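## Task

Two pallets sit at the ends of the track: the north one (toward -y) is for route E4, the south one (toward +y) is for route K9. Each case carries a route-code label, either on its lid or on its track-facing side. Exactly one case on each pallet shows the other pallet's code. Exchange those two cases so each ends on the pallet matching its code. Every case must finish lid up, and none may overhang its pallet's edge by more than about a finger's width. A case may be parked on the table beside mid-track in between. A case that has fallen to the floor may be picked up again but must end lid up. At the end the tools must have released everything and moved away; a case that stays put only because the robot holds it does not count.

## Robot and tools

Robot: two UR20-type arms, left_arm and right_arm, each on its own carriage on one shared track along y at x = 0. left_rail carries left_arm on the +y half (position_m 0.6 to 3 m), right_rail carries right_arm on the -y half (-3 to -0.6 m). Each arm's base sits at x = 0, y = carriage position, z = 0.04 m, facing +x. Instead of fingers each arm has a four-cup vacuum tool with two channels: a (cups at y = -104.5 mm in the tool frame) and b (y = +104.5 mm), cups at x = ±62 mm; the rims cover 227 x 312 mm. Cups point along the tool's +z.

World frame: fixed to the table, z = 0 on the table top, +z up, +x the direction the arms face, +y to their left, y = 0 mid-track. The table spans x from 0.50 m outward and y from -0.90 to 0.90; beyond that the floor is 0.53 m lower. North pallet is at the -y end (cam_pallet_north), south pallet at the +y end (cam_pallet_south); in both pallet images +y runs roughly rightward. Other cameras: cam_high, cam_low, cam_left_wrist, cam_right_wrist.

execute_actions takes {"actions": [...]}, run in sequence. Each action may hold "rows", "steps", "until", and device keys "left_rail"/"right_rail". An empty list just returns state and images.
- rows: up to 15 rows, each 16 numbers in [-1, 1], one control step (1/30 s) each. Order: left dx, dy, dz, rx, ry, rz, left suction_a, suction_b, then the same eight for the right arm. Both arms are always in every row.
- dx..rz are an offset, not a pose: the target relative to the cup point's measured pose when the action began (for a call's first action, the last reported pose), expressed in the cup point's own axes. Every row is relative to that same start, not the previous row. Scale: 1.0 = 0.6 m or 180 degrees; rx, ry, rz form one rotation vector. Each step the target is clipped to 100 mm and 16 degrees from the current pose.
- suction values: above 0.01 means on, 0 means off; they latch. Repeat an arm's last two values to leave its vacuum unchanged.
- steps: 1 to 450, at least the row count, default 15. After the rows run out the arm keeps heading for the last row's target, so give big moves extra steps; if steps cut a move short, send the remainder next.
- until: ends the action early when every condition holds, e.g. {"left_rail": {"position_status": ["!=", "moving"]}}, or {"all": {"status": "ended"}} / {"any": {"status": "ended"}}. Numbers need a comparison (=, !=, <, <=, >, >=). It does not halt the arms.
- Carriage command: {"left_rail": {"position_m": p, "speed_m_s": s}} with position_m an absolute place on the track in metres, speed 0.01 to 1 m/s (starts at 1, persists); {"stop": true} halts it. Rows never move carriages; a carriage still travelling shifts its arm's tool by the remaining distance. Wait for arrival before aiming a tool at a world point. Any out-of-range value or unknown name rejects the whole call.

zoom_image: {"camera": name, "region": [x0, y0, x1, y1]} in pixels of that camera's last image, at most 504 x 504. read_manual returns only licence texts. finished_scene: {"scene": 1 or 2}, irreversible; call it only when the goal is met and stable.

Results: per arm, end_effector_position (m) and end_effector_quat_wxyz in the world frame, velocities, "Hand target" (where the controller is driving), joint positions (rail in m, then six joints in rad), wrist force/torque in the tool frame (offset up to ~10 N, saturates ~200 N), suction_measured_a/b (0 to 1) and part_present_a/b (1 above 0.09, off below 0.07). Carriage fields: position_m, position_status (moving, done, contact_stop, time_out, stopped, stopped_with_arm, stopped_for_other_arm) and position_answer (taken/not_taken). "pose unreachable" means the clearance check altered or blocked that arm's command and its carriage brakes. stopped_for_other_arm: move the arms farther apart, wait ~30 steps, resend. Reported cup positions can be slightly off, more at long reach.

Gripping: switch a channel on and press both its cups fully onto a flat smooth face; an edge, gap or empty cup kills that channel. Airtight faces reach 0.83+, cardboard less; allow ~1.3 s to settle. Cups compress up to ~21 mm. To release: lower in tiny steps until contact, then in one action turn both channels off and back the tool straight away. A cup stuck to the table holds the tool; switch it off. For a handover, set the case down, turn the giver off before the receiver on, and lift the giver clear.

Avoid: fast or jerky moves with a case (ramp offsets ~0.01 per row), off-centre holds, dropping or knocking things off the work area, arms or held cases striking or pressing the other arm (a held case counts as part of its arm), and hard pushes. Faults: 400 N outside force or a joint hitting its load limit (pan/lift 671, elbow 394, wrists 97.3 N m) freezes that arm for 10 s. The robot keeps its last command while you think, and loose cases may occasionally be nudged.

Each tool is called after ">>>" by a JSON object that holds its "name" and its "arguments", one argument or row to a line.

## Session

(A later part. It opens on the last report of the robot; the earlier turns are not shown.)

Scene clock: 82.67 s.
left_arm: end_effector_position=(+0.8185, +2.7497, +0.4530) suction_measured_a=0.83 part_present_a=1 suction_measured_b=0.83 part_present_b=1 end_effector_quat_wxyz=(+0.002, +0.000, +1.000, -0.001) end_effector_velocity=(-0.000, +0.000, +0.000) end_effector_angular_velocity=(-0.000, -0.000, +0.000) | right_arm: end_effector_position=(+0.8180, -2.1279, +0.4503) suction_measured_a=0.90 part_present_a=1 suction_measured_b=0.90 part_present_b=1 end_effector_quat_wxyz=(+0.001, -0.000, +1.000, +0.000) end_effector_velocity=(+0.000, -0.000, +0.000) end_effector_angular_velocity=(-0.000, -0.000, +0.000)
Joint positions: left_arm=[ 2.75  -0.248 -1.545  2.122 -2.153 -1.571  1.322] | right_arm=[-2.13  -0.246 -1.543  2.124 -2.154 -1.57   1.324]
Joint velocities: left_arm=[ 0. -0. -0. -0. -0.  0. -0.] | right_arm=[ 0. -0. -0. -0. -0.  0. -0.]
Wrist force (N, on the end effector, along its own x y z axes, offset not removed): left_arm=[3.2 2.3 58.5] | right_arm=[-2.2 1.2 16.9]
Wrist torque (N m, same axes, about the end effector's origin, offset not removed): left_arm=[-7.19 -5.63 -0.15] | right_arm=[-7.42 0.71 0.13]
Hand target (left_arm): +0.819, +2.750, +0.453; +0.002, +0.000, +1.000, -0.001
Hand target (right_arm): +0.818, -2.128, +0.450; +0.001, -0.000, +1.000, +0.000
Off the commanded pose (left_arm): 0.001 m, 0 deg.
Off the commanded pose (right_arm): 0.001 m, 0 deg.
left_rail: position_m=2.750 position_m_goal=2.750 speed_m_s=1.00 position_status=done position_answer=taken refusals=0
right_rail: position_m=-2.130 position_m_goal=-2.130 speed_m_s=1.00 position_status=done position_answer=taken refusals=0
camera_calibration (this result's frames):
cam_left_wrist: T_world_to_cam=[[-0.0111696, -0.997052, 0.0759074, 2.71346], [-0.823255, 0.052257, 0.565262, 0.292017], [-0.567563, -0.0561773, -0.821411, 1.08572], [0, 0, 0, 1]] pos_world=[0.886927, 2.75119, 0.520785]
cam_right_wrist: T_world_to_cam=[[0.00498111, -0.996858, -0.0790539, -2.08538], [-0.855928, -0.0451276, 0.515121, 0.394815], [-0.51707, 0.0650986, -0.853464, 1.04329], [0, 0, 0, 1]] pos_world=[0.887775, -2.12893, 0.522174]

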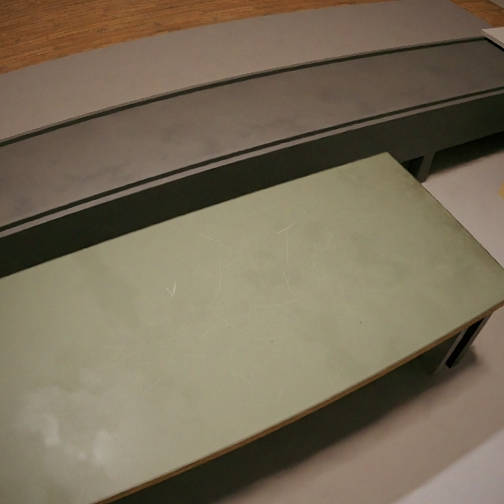

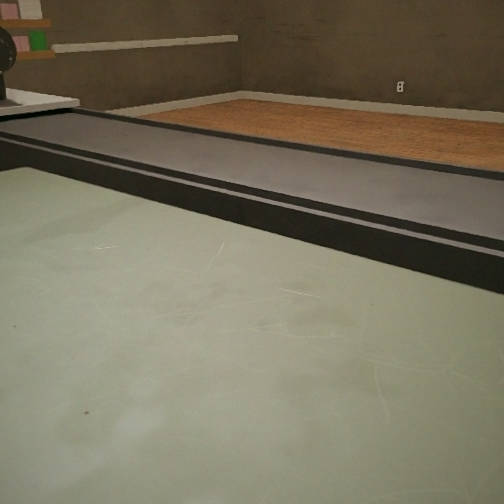

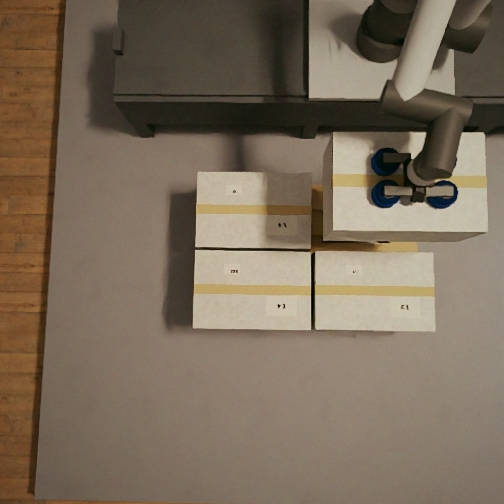

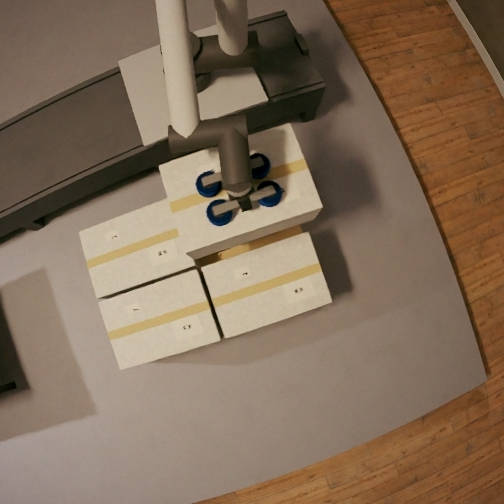

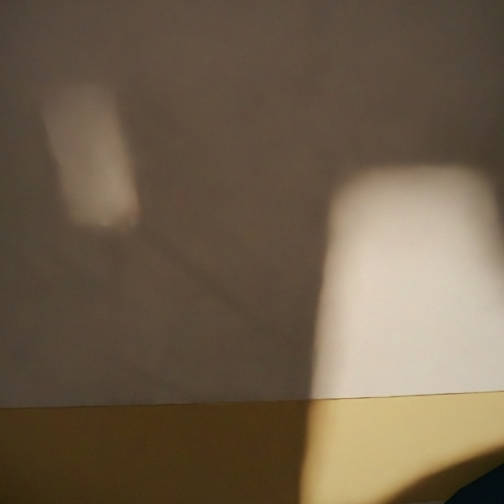

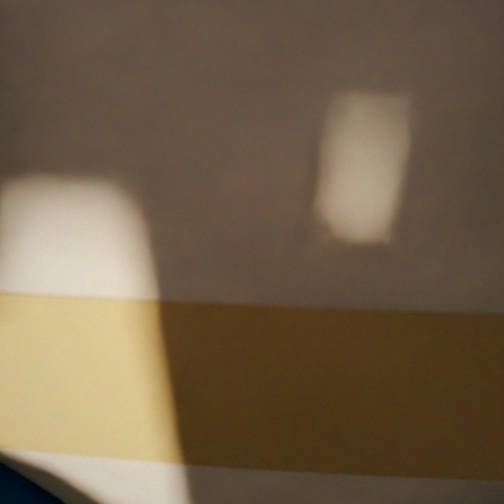

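>>> {"name": "execute_actions", "arguments": {
  "actions": [
    {"right_rail":{"position_m":-0.75,"speed_m_s":0.6},"left_rail":{"position_m":0.75,"speed_m_s":0.6},"steps":200,"until":{"all":{"status":"ended"}}},
    {"rows":[[0,-0.1,0,0,0,0,1,1,0,0.1,0,0,0,0,1,1],[0,-0.2,0,0,0,0,1,1,0,0.2,0,0,0,0,1,1],[0,-0.4,0,0,0,0,1,1,0,0.4,0,0,0,0,1,1]],"steps":50},
    {"rows":[[0,0,0.1,0,0,0,1,1,0,0,0.1,0,0,0,1,1],[0,0,0.3,0,0,0,1,1,0,0,0.3,0,0,0,1,1]],"steps":45}
  ]
}}

Scene clock: 98.80 s.
left_arm: end_effector_position=(+0.8194, +0.5093, +0.2730) suction_measured_a=0.83 part_present_a=1 suction_measured_b=0.83 part_present_b=1 end_effector_quat_wxyz=(+0.002, +0.000, +1.000, -0.001) end_effector_velocity=(+0.000, +0.000, -0.000) end_effector_angular_velocity=(+0.000, +0.000, +0.000) | right_arm: end_effector_position=(+0.8181, -0.5084, +0.2701) suction_measured_a=0.90 part_present_a=1 suction_measured_b=0.90 part_present_b=1 end_effector_quat_wxyz=(+0.001, -0.000, +1.000, -0.000) end_effector_velocity=(+0.000, +0.000, -0.000) end_effector_angular_velocity=(+0.000, +0.000, +0.000)
Joint positions: left_arm=[ 0.75  -0.524 -1.34   2.206 -2.441 -1.57   1.047] | right_arm=[-0.75   0.05  -1.338  2.207 -2.443 -1.571  1.62 ]
Joint velocities: left_arm=[ 0.  0.  0.  0. -0.  0.  0.] | right_arm=[ 0.  0.  0.  0. -0.  0.  0.]
Wrist force (N, on the end effector, along its own x y z axes, offset not removed): left_arm=[2.6 1.5 54.0] | right_arm=[0.4 0.8 17.8]
Wrist torque (N m, same axes, about the end effector's origin, offset not removed): left_arm=[-7.27 -5.48 -0.14] | right_arm=[-7.44 0.54 0.22]
Hand target (left_arm): +0.819, +0.509, +0.273; +0.002, +0.000, +1.000, -0.001
Hand target (right_arm): +0.818, -0.508, +0.270; +0.001, -0.000, +1.000, -0.000
Off the commanded pose (left_arm): 0.000 m, 0 deg.
Off the commanded pose (right_arm): 0.000 m, 0 deg.
left_rail: position_m=0.750 position_m_goal=0.750 speed_m_s=0.60 position_status=done position_answer=taken refusals=0
right_rail: position_m=-0.750 position_m_goal=-0.750 speed_m_s=0.60 position_status=done position_answer=taken refusals=0
camera_calibration (this result's frames):
cam_left_wrist: T_world_to_cam=[[-0.0111797, -0.997047, 0.0759819, 0.493377], [-0.823152, 0.0523177, 0.565405, 0.511339], [-0.567711, -0.0562236, -0.821306, 0.812647], [0, 0, 0, 1]] pos_world=[0.887774, 0.510858, 0.34083]
cam_right_wrist: T_world_to_cam=[[0.00495745, -0.996905, -0.0784543, -0.485396], [-0.855755, -0.0448193, 0.515436, 0.560741], [-0.517358, 0.0645824, -0.853329, 0.784026], [0, 0, 0, 1]] pos_world=[0.887885, -0.509396, 0.341924]

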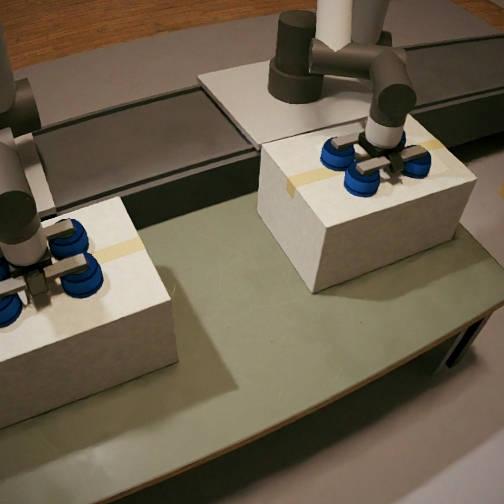

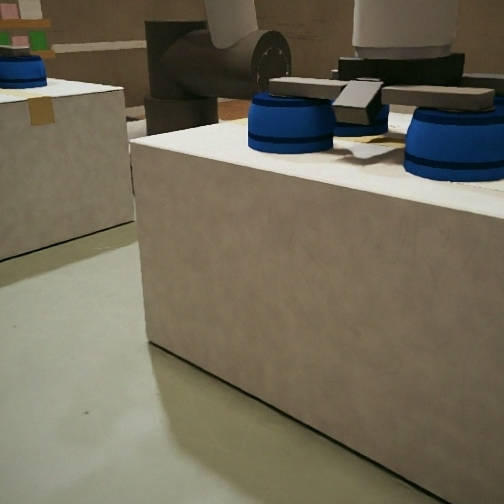

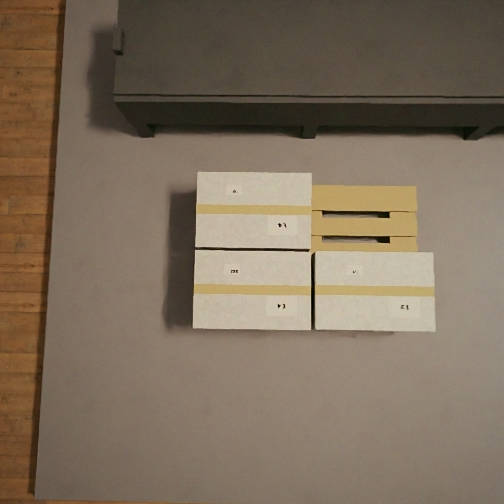

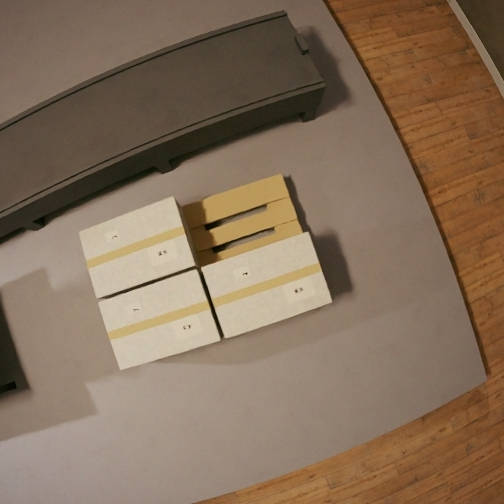

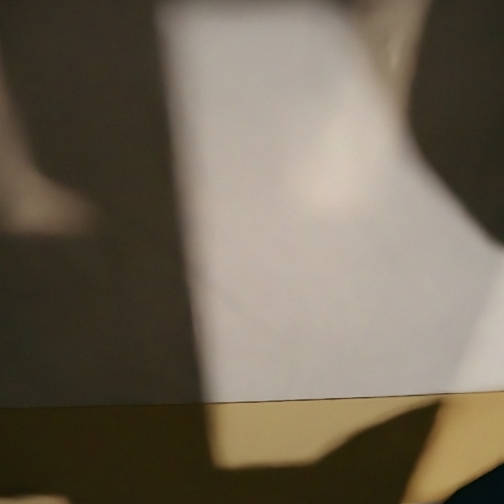

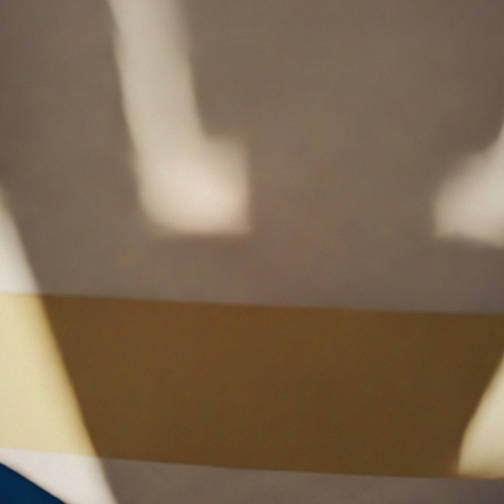

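>>> {"name": "execute_actions", "arguments": {
  "actions": [
    {"rows":[[0,0,0.01,0,0,0,1,1,0,0,0.01,0,0,0,1,1]],"steps":20}
  ]
}}

Scene clock: 114.00 s.
left_arm: end_effector_position=(+0.8198, +0.5091, +0.2691) suction_measured_a=0.83 part_present_a=1 suction_measured_b=0.83 part_present_b=1 end_effector_quat_wxyz=(+0.003, +0.000, +1.000, -0.001) end_effector_velocity=(-0.000, -0.000, +0.000) end_effector_angular_velocity=(-0.000, -0.000, -0.000) | right_arm: end_effector_position=(+0.8188, -0.5081, +0.2665) suction_measured_a=0.90 part_present_a=1 suction_measured_b=0.90 part_present_b=1 end_effector_quat_wxyz=(+0.002, -0.000, +1.000, +0.000) end_effector_velocity=(+0.000, -0.000, -0.000) end_effector_angular_velocity=(-0.000, +0.000, +0.000)
Joint positions: left_arm=[ 0.75  -0.524 -1.336  2.208 -2.449 -1.57   1.047] | right_arm=[-0.75   0.05  -1.333  2.209 -2.45  -1.57   1.62 ]
Joint velocities: left_arm=[ 0.  0. -0. -0. -0. -0.  0.] | right_arm=[ 0. -0.  0. -0.  0. -0. -0.]
Wrist force (N, on the end effector, along its own x y z axes, offset not removed): left_arm=[3.5 4.0 -63.2] | right_arm=[6.0 -5.5 -70.9]
Wrist torque (N m, same axes, about the end effector's origin, offset not removed): left_arm=[-7.61 17.23 1.77] | right_arm=[-6.41 19.19 0.15]
Hand target (left_arm): +0.820, +0.509, +0.269; +0.003, +0.000, +1.000, -0.001
Hand target (right_arm): +0.819, -0.508, +0.266; +0.002, -0.000, +1.000, +0.000
Off the commanded pose (left_arm): 0.002 m, 0 deg.
Off the commanded pose (right_arm): 0.003 m, 0 deg.
FORCE FAULT: contact force on the left arm reached its limit, and that arm stopped for 10 seconds. FORCE FAULT: contact force on the right arm reached its limit, and that arm stopped for 10 seconds. On each arm, the contact can be on any part of the arm, not only on its tool. Those arms' remaining commands of this call were not run. Those arms hold still and accept commands again. Move each arm away from its contact; if what an arm grips holds it there, let go first. An arm that pushes or pulls that hard again can be faulted again.
left_rail: position_m=0.750 position_m_goal=0.750 speed_m_s=0.60 position_status=done position_answer=taken refusals=0
right_rail: position_m=-0.750 position_m_goal=-0.750 speed_m_s=0.60 position_status=done position_answer=taken refusals=0
camera_calibration (this result's frames):
cam_left_wrist: T_world_to_cam=[[-0.0113065, -0.996999, 0.0765899, 0.493393], [-0.823657, 0.052716, 0.564632, 0.514345], [-0.566975, -0.0566999, -0.821781, 0.80937], [0, 0, 0, 1]] pos_world=[0.888115, 0.510689, 0.33692]
cam_right_wrist: T_world_to_cam=[[0.00502899, -0.99684, -0.0792705, -0.485225], [-0.856227, -0.0452427, 0.514615, 0.563595], [-0.516576, 0.0652856, -0.853749, 0.781143], [0, 0, 0, 1]] pos_world=[0.888525, -0.509191, 0.338402]

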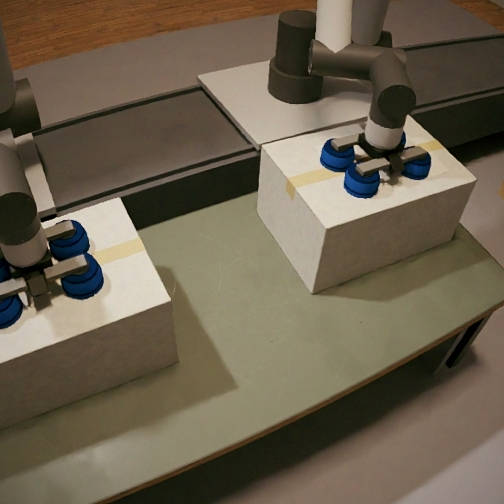

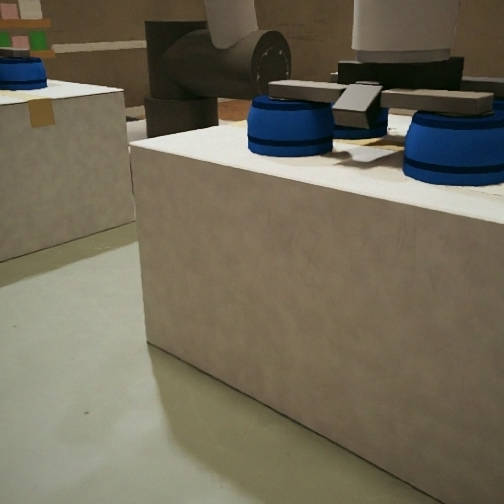

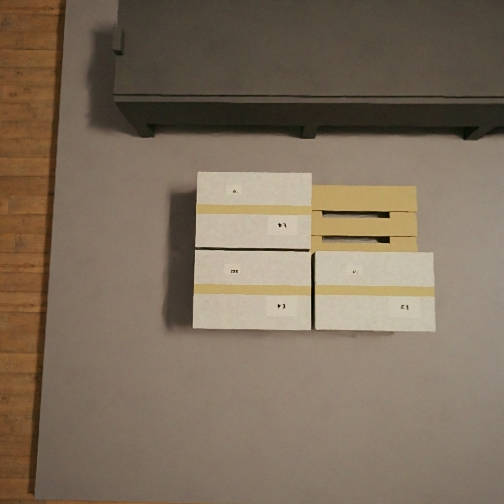

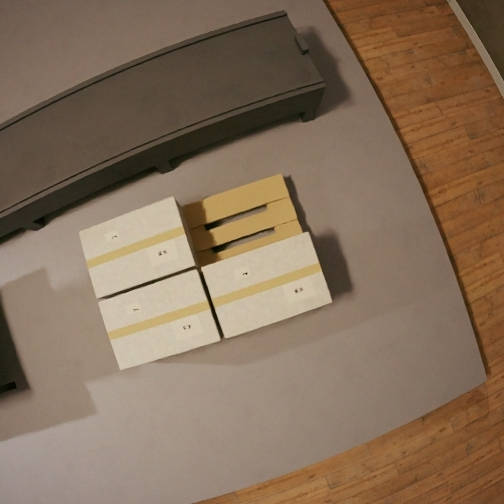

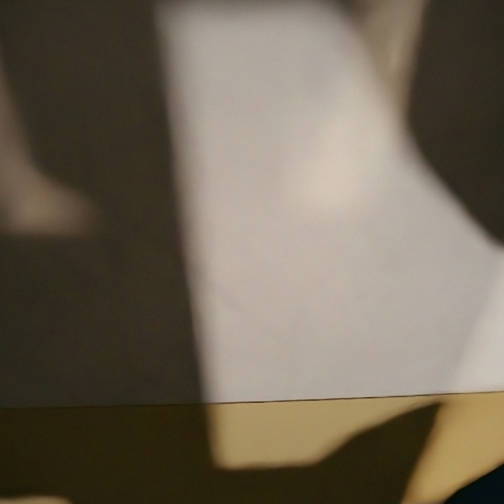

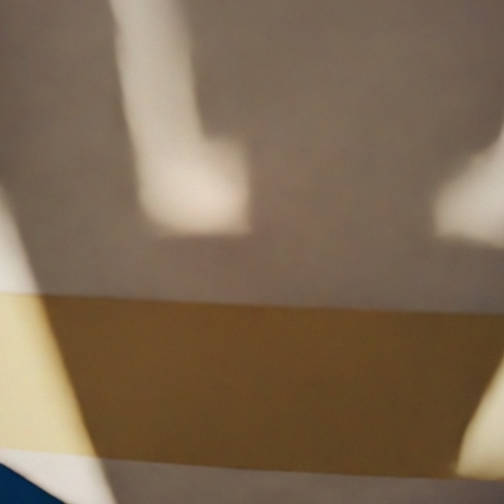

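>>> {"name": "execute_actions", "arguments": {
  "actions": [
    {"rows":[[0,0,-0.8,0,0,0,0,0,0,0,-0.8,0,0,0,0,0]],"steps":70},
    {"left_rail":{"position_m":2.2,"speed_m_s":1},"steps":100,"until":{"left_rail":{"position_status":["!=","moving"]}}},
    {"right_rail":{"position_m":-0.6},"rows":[[0,0,0,0,0,0,0,0,0,0.75,0.4,0,0,0,0,0]],"steps":70},
    {"rows":[[0,0,0,0,0,0,0,0,0,0.695,0,0,0,0,0,0]],"steps":70}
  ]
}}

Scene clock: 130.17 s.
left_arm: end_effector_position=(+0.8165, +1.9605, +0.7494) suction_measured_a=0.00 part_present_a=0 suction_measured_b=0.00 part_present_b=0 end_effector_quat_wxyz=(+0.003, +0.000, +1.000, -0.001) end_effector_velocity=(-0.000, +0.000, +0.000) end_effector_angular_velocity=(+0.000, +0.000, -0.000) | right_arm: end_effector_position=(+0.8163, +0.5088, +0.5057) suction_measured_a=0.00 part_present_a=0 suction_measured_b=0.00 part_present_b=0 end_effector_quat_wxyz=(+0.002, -0.000, +1.000, -0.001) end_effector_velocity=(-0.000, +0.000, -0.000) end_effector_angular_velocity=(-0.000, +0.000, +0.000)
Joint positions: left_arm=[ 2.2   -0.524 -1.636  1.773 -1.714 -1.57   1.047] | right_arm=[-0.6    0.79  -0.955  1.213 -1.83  -1.574  2.36 ]
Joint velocities: left_arm=[ 0.  0. -0. -0.  0.  0.  0.] | right_arm=[ 0.  0.  0. -0.  0. -0.  0.]
Wrist force (N, on the end effector, along its own x y z axes, offset not removed): left_arm=[1.4 -2.7 -0.2] | right_arm=[-2.9 0.8 -1.5]
Wrist torque (N m, same axes, about the end effector's origin, offset not removed): left_arm=[-0.68 0.13 -0.09] | right_arm=[0.11 0.56 0.13]
Hand target (left_arm): +0.816, +1.960, +0.749; +0.003, +0.000, +1.000, -0.001
Hand target (right_arm): +0.816, +0.509, +0.506; +0.002, -0.000, +1.000, -0.001
Off the commanded pose (left_arm): 0.000 m, 0 deg.
Off the commanded pose (right_arm): 0.000 m, 0 deg.
left_rail: position_m=2.200 position_m_goal=2.200 speed_m_s=1.00 position_status=done position_answer=taken refusals=0
right_rail: position_m=-0.600 position_m_goal=-0.600 speed_m_s=0.60 position_status=done position_answer=taken refusals=0
camera_calibration (this result's frames):
cam_left_wrist: T_world_to_cam=[[-0.0112207, -0.996999, 0.0765994, 1.90348], [-0.823709, 0.0526458, 0.564564, 0.164139], [-0.566902, -0.0567608, -0.821827, 1.28466], [0, 0, 0, 1]] pos_world=[0.884836, 1.96204, 0.817294]
cam_right_wrist: T_world_to_cam=[[0.00502388, -0.996974, -0.0775709, 0.54671], [-0.856199, -0.0443643, 0.514738, 0.483815], [-0.516621, 0.0638301, -0.853831, 0.918515], [0, 0, 0, 1]] pos_world=[0.88602, 0.507891, 0.577628]

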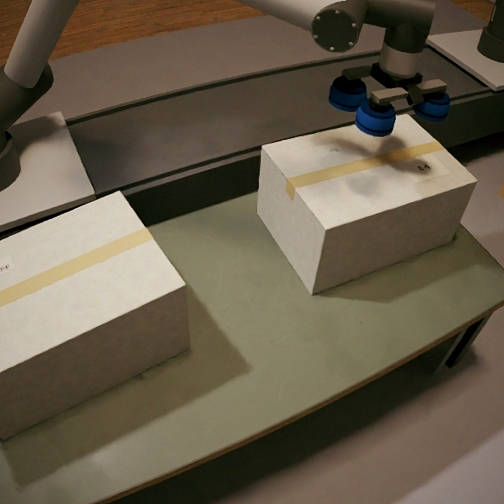

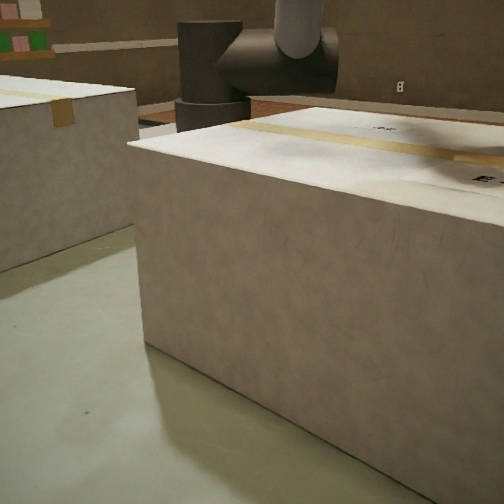

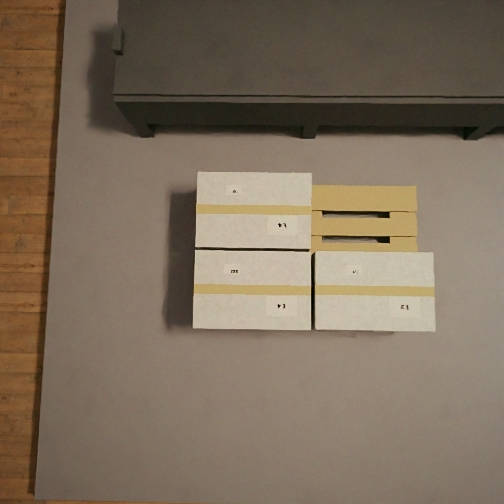

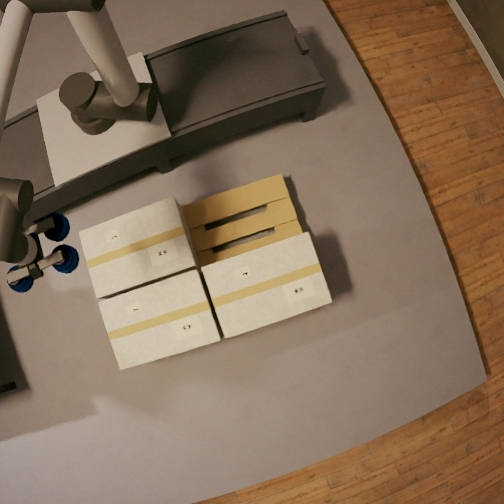

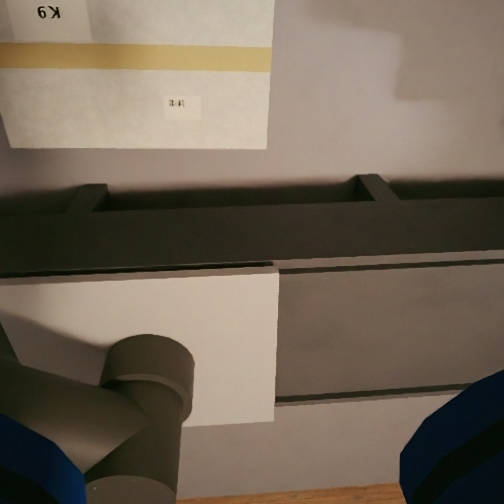

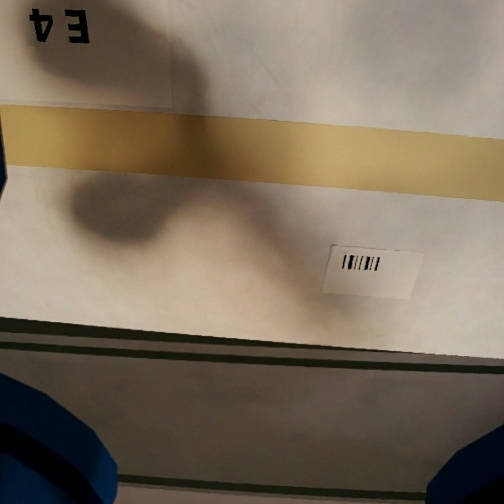

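>>> {"name": "execute_actions", "arguments": {
  "actions": [
    {"rows":[[0,0,0,0,0,0,0,0,0,0,0.33,0,0,0,0,0]],"steps":40},
    {"rows":[[0,0,0,0,0,0,0,0,0,0,0.045,0,0,0,1,1]],"steps":55}
  ]
}}

Scene clock: 139.13 s.
left_arm: end_effector_position=(+0.8165, +1.9605, +0.7494) suction_measured_a=0.00 part_present_a=0 suction_measured_b=0.00 part_present_b=0 end_effector_quat_wxyz=(+0.003, +0.000, +1.000, -0.001) end_effector_velocity=(+0.000, -0.000, +0.000) end_effector_angular_velocity=(-0.000, +0.000, +0.000) | right_arm: end_effector_position=(+0.8173, +0.5086, +0.2807) suction_measured_a=0.90 part_present_a=1 suction_measured_b=0.90 part_present_b=1 end_effector_quat_wxyz=(+0.002, -0.000, +1.000, -0.001) end_effector_velocity=(-0.000, +0.000, +0.000) end_effector_angular_velocity=(+0.000, -0.000, +0.000)
Joint positions: left_arm=[ 2.2   -0.524 -1.636  1.773 -1.714 -1.57   1.047] | right_arm=[-0.6    0.79  -0.852  1.363 -2.083 -1.574  2.36 ]
Joint velocities: left_arm=[ 0.  0.  0. -0.  0. -0.  0.] | right_arm=[ 0.  0. -0.  0. -0. -0.  0.]
Wrist force (N, on the end effector, along its own x y z axes, offset not removed): left_arm=[-0.7 1.8 1.2] | right_arm=[-3.6 -0.5 51.1]
Wrist torque (N m, same axes, about the end effector's origin, offset not removed): left_arm=[-0.16 0.35 0.01] | right_arm=[-6.93 -4.13 0.23]
Hand target (left_arm): +0.816, +1.960, +0.749; +0.003, +0.000, +1.000, -0.001
Hand target (right_arm): +0.817, +0.509, +0.281; +0.002, -0.000, +1.000, -0.001
Off the commanded pose (left_arm): 0.000 m, 0 deg.
Off the commanded pose (right_arm): 0.000 m, 0 deg.
left_rail: position_m=2.200 position_m_goal=2.200 speed_m_s=1.00 position_status=done position_answer=taken refusals=0
right_rail: position_m=-0.600 position_m_goal=-0.600 speed_m_s=0.60 position_status=done position_answer=taken refusals=0
camera_calibration (this result's frames):
cam_left_wrist: T_world_to_cam=[[-0.0112207, -0.996999, 0.0765995, 1.90348], [-0.823709, 0.0526459, 0.564564, 0.164139], [-0.566902, -0.0567609, -0.821828, 1.28466], [0, 0, 0, 1]] pos_world=[0.884836, 1.96204, 0.817294]
cam_right_wrist: T_world_to_cam=[[0.00502203, -0.996975, -0.0775609, 0.528982], [-0.856194, -0.0443582, 0.514747, 0.600464], [-0.51663, 0.0638221, -0.853827, 0.726965], [0, 0, 0, 1]] pos_world=[0.887029, 0.507621, 0.352644]

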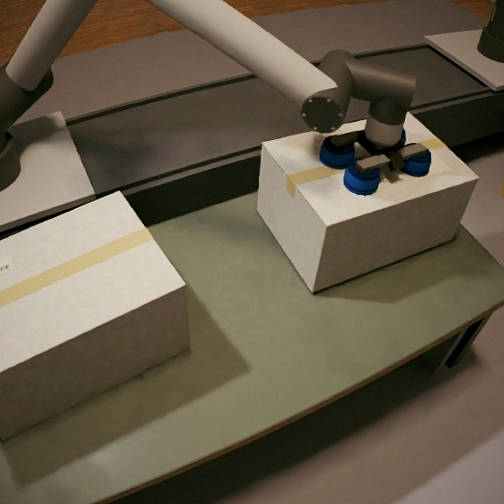

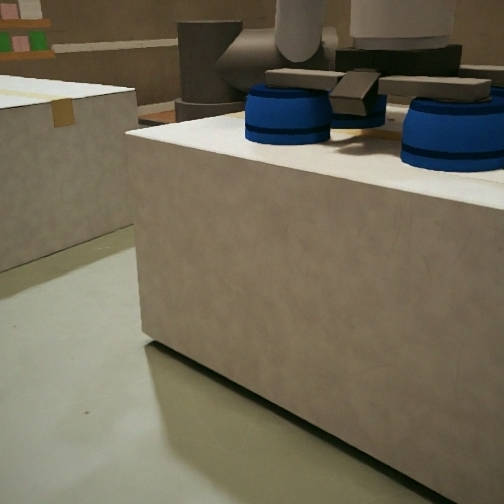

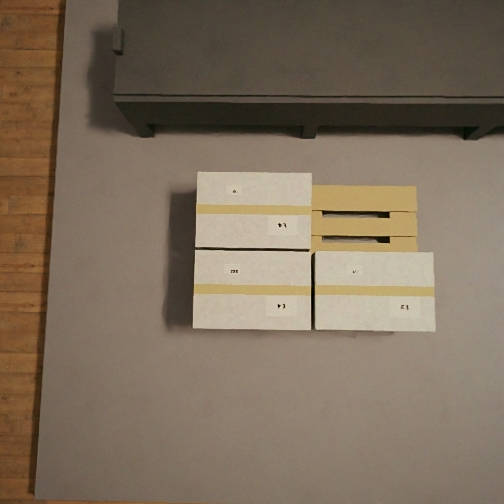

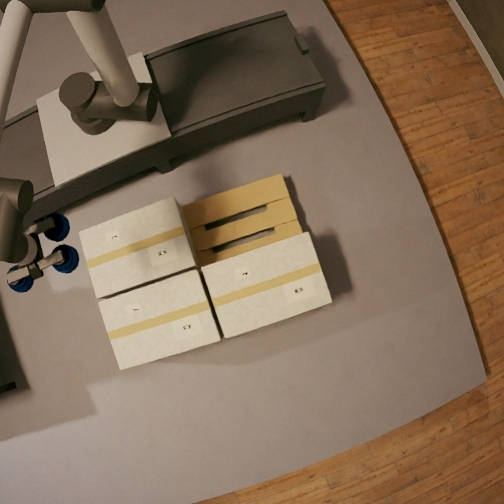

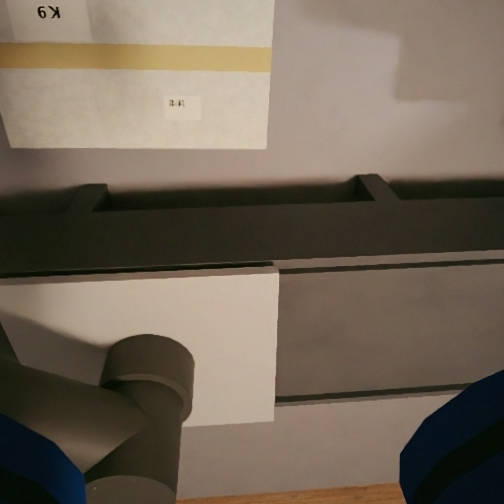

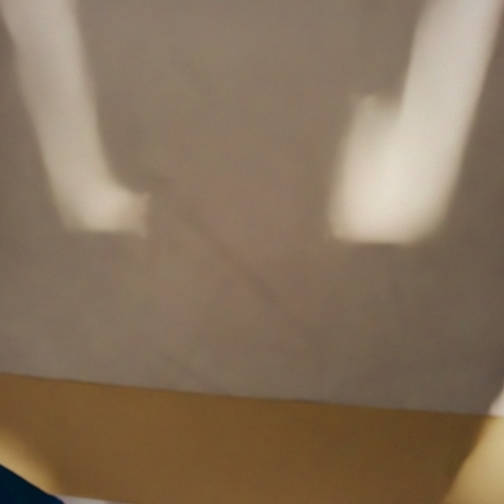

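>>> {"name": "execute_actions", "arguments": {
  "actions": [
    {"rows":[[0,0,0,0,0,0,0,0,0,0,-0.1,0,0,0,1,1],[0,0,0,0,0,0,0,0,0,0,-0.3,0,0,0,1,1],[0,0,0,0,0,0,0,0,0,0,-0.733,0,0,0,1,1]],"steps":75},
    {"rows":[[0,0,0,0,0,0,0,0,0,-0.1,0,0,0,0,1,1],[0,0,0,0,0,0,0,0,0,-0.3,0,0,0,0,1,1],[0,0,0,0,0,0,0,0,0,-1,0,0,0,0,1,1]],"steps":90},
    {"right_rail":{"position_m":-2.13},"rows":[[0,0,0,0,0,0,0,0,0,-0.1,0,0,0,0,1,1],[0,0,0,0,0,0,0,0,0,-0.3,0,0,0,0,1,1],[0,0,0,0,0,0,0,0,0,-0.845,0,0,0,0,1,1]],"steps":150,"until":{"right_rail":{"position_status":["!=","moving"]}}}
  ]
}}

Scene clock: 158.30 s.
left_arm: end_effector_position=(+0.8165, +1.9605, +0.7494) suction_measured_a=0.00 part_present_a=0 suction_measured_b=0.00 part_present_b=0 end_effector_quat_wxyz=(+0.003, +0.000, +1.000, -0.001) end_effector_velocity=(+0.000, -0.000, +0.000) end_effector_angular_velocity=(+0.000, -0.000, +0.000) | right_arm: end_effector_position=(+0.8175, -2.1281, +0.7213) suction_measured_a=0.90 part_present_a=1 suction_measured_b=0.90 part_present_b=1 end_effector_quat_wxyz=(+0.002, -0.000, +1.000, +0.001) end_effector_velocity=(+0.000, +0.001, +0.000) end_effector_angular_velocity=(+0.005, -0.001, +0.000)
Joint positions: left_arm=[ 2.2   -0.524 -1.636  1.773 -1.714 -1.57   1.047] | right_arm=[-2.13  -0.247 -1.671  1.843 -1.746 -1.569  1.323]
Joint velocities: left_arm=[ 0. -0.  0. -0. -0.  0. -0.] | right_arm=[-0.001  0.    -0.     0.     0.     0.006  0.   ]
Wrist force (N, on the end effector, along its own x y z axes, offset not removed): left_arm=[2.6 -1.8 -0.3] | right_arm=[-4.0 -26.4 50.4]
Wrist torque (N m, same axes, about the end effector's origin, offset not removed): left_arm=[-0.67 -0.07 -0.06] | right_arm=[-4.55 -4.17 -0.21]
Hand target (left_arm): +0.816, +1.960, +0.749; +0.003, +0.000, +1.000, -0.001
Hand target (right_arm): +0.817, -2.128, +0.721; +0.002, -0.000, +1.000, +0.001
Off the commanded pose (left_arm): 0.000 m, 0 deg.
Off the commanded pose (right_arm): 0.001 m, 0 deg.
left_rail: position_m=2.200 position_m_goal=2.200 speed_m_s=1.00 position_status=done position_answer=taken refusals=0
right_rail: position_m=-2.130 position_m_goal=-2.130 speed_m_s=0.60 position_status=done position_answer=taken refusals=0
camera_calibration (this result's frames):
cam_left_wrist: T_world_to_cam=[[-0.0112205, -0.996999, 0.0765994, 1.90348], [-0.823709, 0.0526457, 0.564564, 0.16414], [-0.566902, -0.0567609, -0.821827, 1.28466], [0, 0, 0, 1]] pos_world=[0.884836, 1.96204, 0.817294]
cam_right_wrist: T_world_to_cam=[[0.00492912, -0.996806, -0.0797067, -2.06357], [-0.856383, -0.0453628, 0.514344, 0.255137], [-0.516317, 0.0657242, -0.853872, 1.27532], [0, 0, 0, 1]] pos_world=[0.887139, -2.12922, 0.793255]

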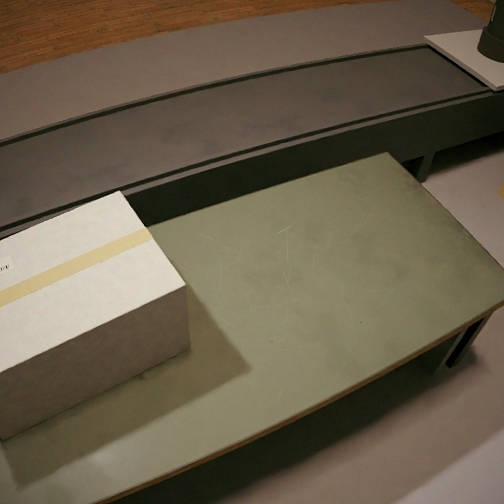

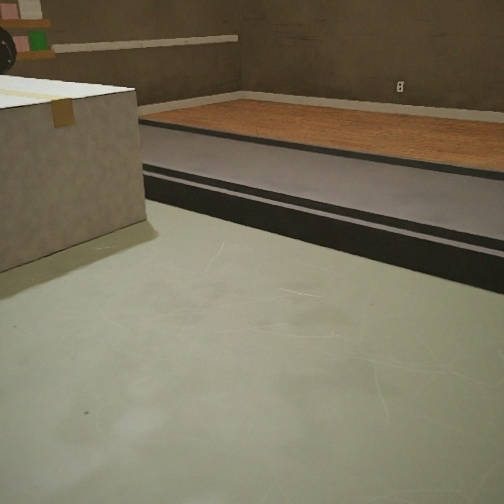

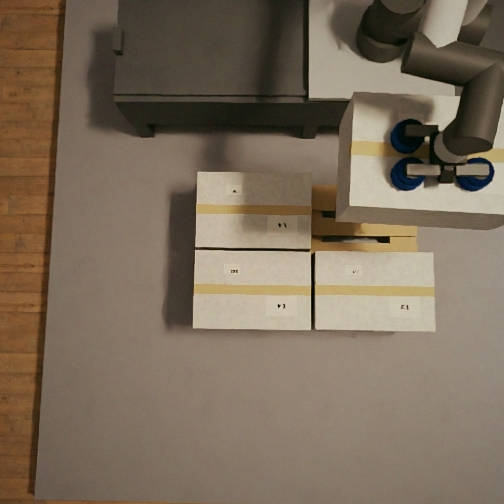

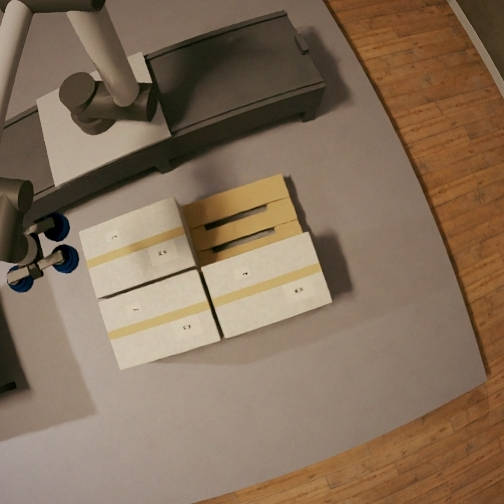

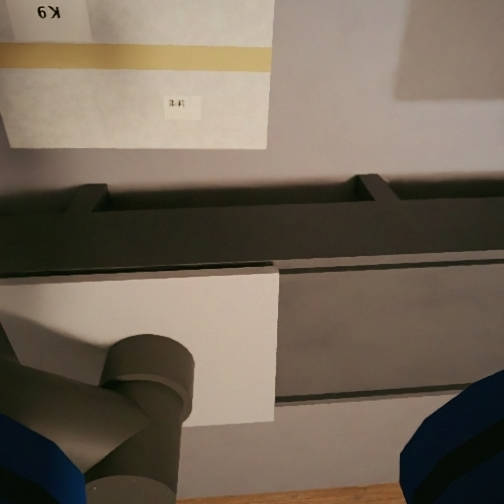

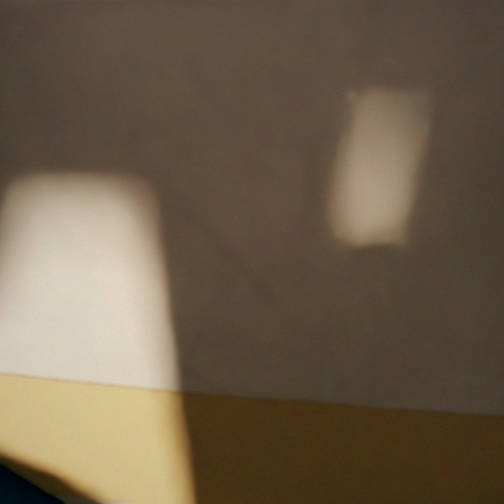

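>>> {"name": "execute_actions", "arguments": {
  "actions": [
    {"left_rail":{"position_m":0.6},"rows":[[0,-0.75,0,0,0,0,0,0,0,0,0.1,0,0,0,1,1],[0,-0.75,0,0,0,0,0,0,0,0,0.3,0,0,0,1,1],[0,-0.75,0,0,0,0,0,0,0,0,0.8,0,0,0,1,1]],"steps":90},
    {"rows":[[0,-0.7,0.3,0,0,0,0,0,0,0,0.45,0,0,0,1,1]],"steps":70}
  ]
}}

Scene clock: 170.73 s.
left_arm: end_effector_position=(+0.8170, -0.5097, +0.5713) suction_measured_a=0.00 part_present_a=0 suction_measured_b=0.00 part_present_b=0 end_effector_quat_wxyz=(+0.003, +0.000, +1.000, -0.001) end_effector_velocity=(-0.000, -0.000, -0.000) end_effector_angular_velocity=(-0.000, +0.000, -0.000) | right_arm: end_effector_position=(+0.8205, -2.1282, -0.0286) suction_measured_a=0.90 part_present_a=1 suction_measured_b=0.90 part_present_b=1 end_effector_quat_wxyz=(+0.002, -0.000, +1.000, +0.001) end_effector_velocity=(-0.000, +0.000, -0.000) end_effector_angular_velocity=(+0.000, +0.000, +0.000)
Joint positions: left_arm=[ 0.6   -1.083 -0.972  1.151 -1.754 -1.567  0.488] | right_arm=[-2.13  -0.246 -0.947  2.336 -2.963 -1.569  1.324]
Joint velocities: left_arm=[ 0. -0.  0. -0.  0. -0. -0.] | right_arm=[ 0.  0.  0. -0.  0.  0. -0.]
Wrist force (N, on the end effector, along its own x y z axes, offset not removed): left_arm=[3.7 0.9 -0.2] | right_arm=[-6.4 -0.7 56.7]
Wrist torque (N m, same axes, about the end effector's origin, offset not removed): left_arm=[-0.17 -0.26 -0.16] | right_arm=[-6.79 -3.79 0.31]
Hand target (left_arm): +0.817, -0.510, +0.571; +0.003, +0.000, +1.000, -0.001
Hand target (right_arm): +0.821, -2.128, -0.029; +0.002, -0.000, +1.000, +0.001
Off the commanded pose (left_arm): 0.000 m, 0 deg.
Off the commanded pose (right_arm): 0.000 m, 0 deg.
left_rail: position_m=0.600 position_m_goal=0.600 speed_m_s=1.00 position_status=done position_answer=taken refusals=0
right_rail: position_m=-2.130 position_m_goal=-2.130 speed_m_s=0.60 position_status=done position_answer=taken refusals=0
camera_calibration (this result's frames):
cam_left_wrist: T_world_to_cam=[[-0.0111886, -0.996988, 0.0767475, -0.545698], [-0.823463, 0.052728, 0.564915, 0.394839], [-0.56726, -0.0568781, -0.821572, 0.998445], [0, 0, 0, 1]] pos_world=[0.885407, -0.508084, 0.639125]
cam_right_wrist: T_world_to_cam=[[0.00492929, -0.996806, -0.0797054, -2.12344], [-0.856383, -0.0453623, 0.514345, 0.64346], [-0.516318, 0.065723, -0.853872, 0.636622], [0, 0, 0, 1]] pos_world=[0.890214, -2.12931, 0.0433839]

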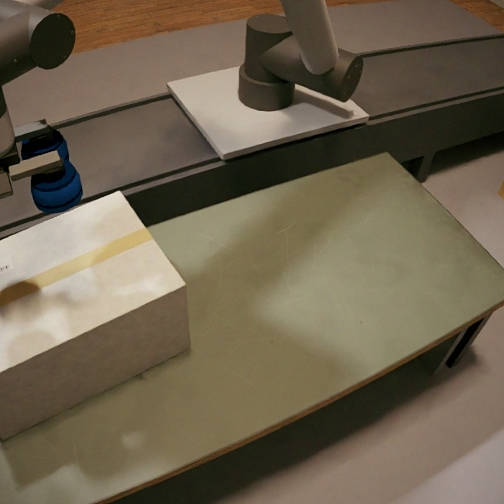

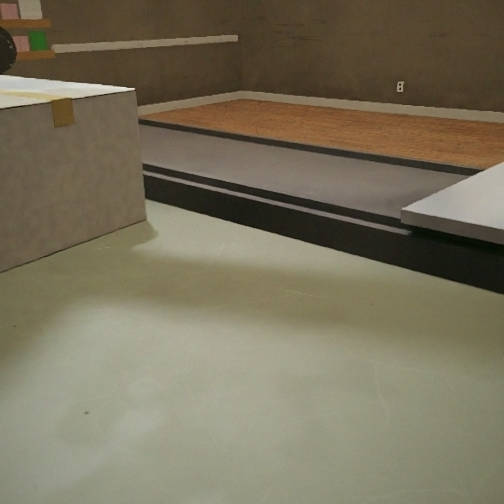

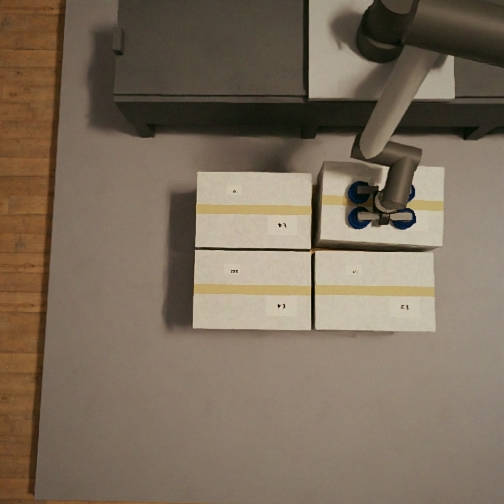

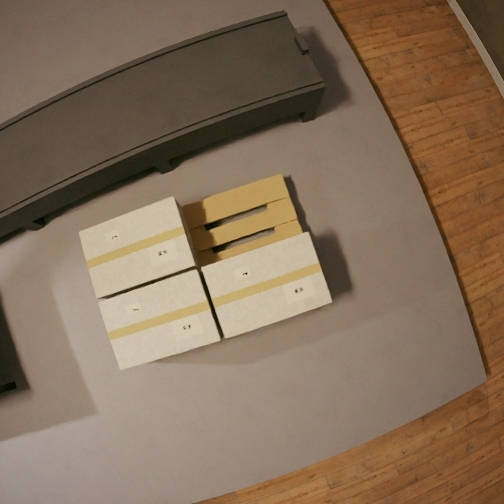

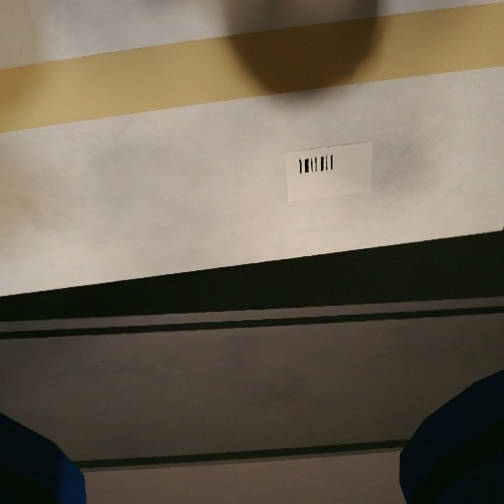

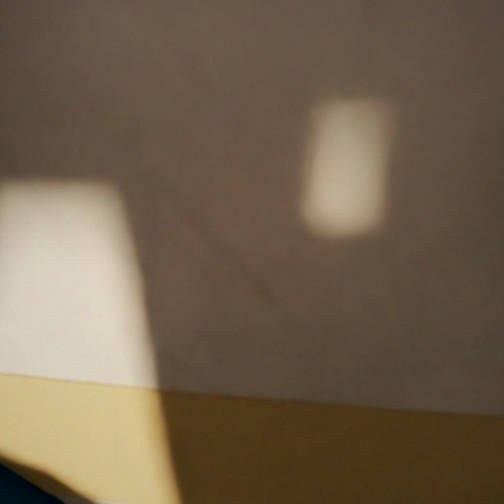

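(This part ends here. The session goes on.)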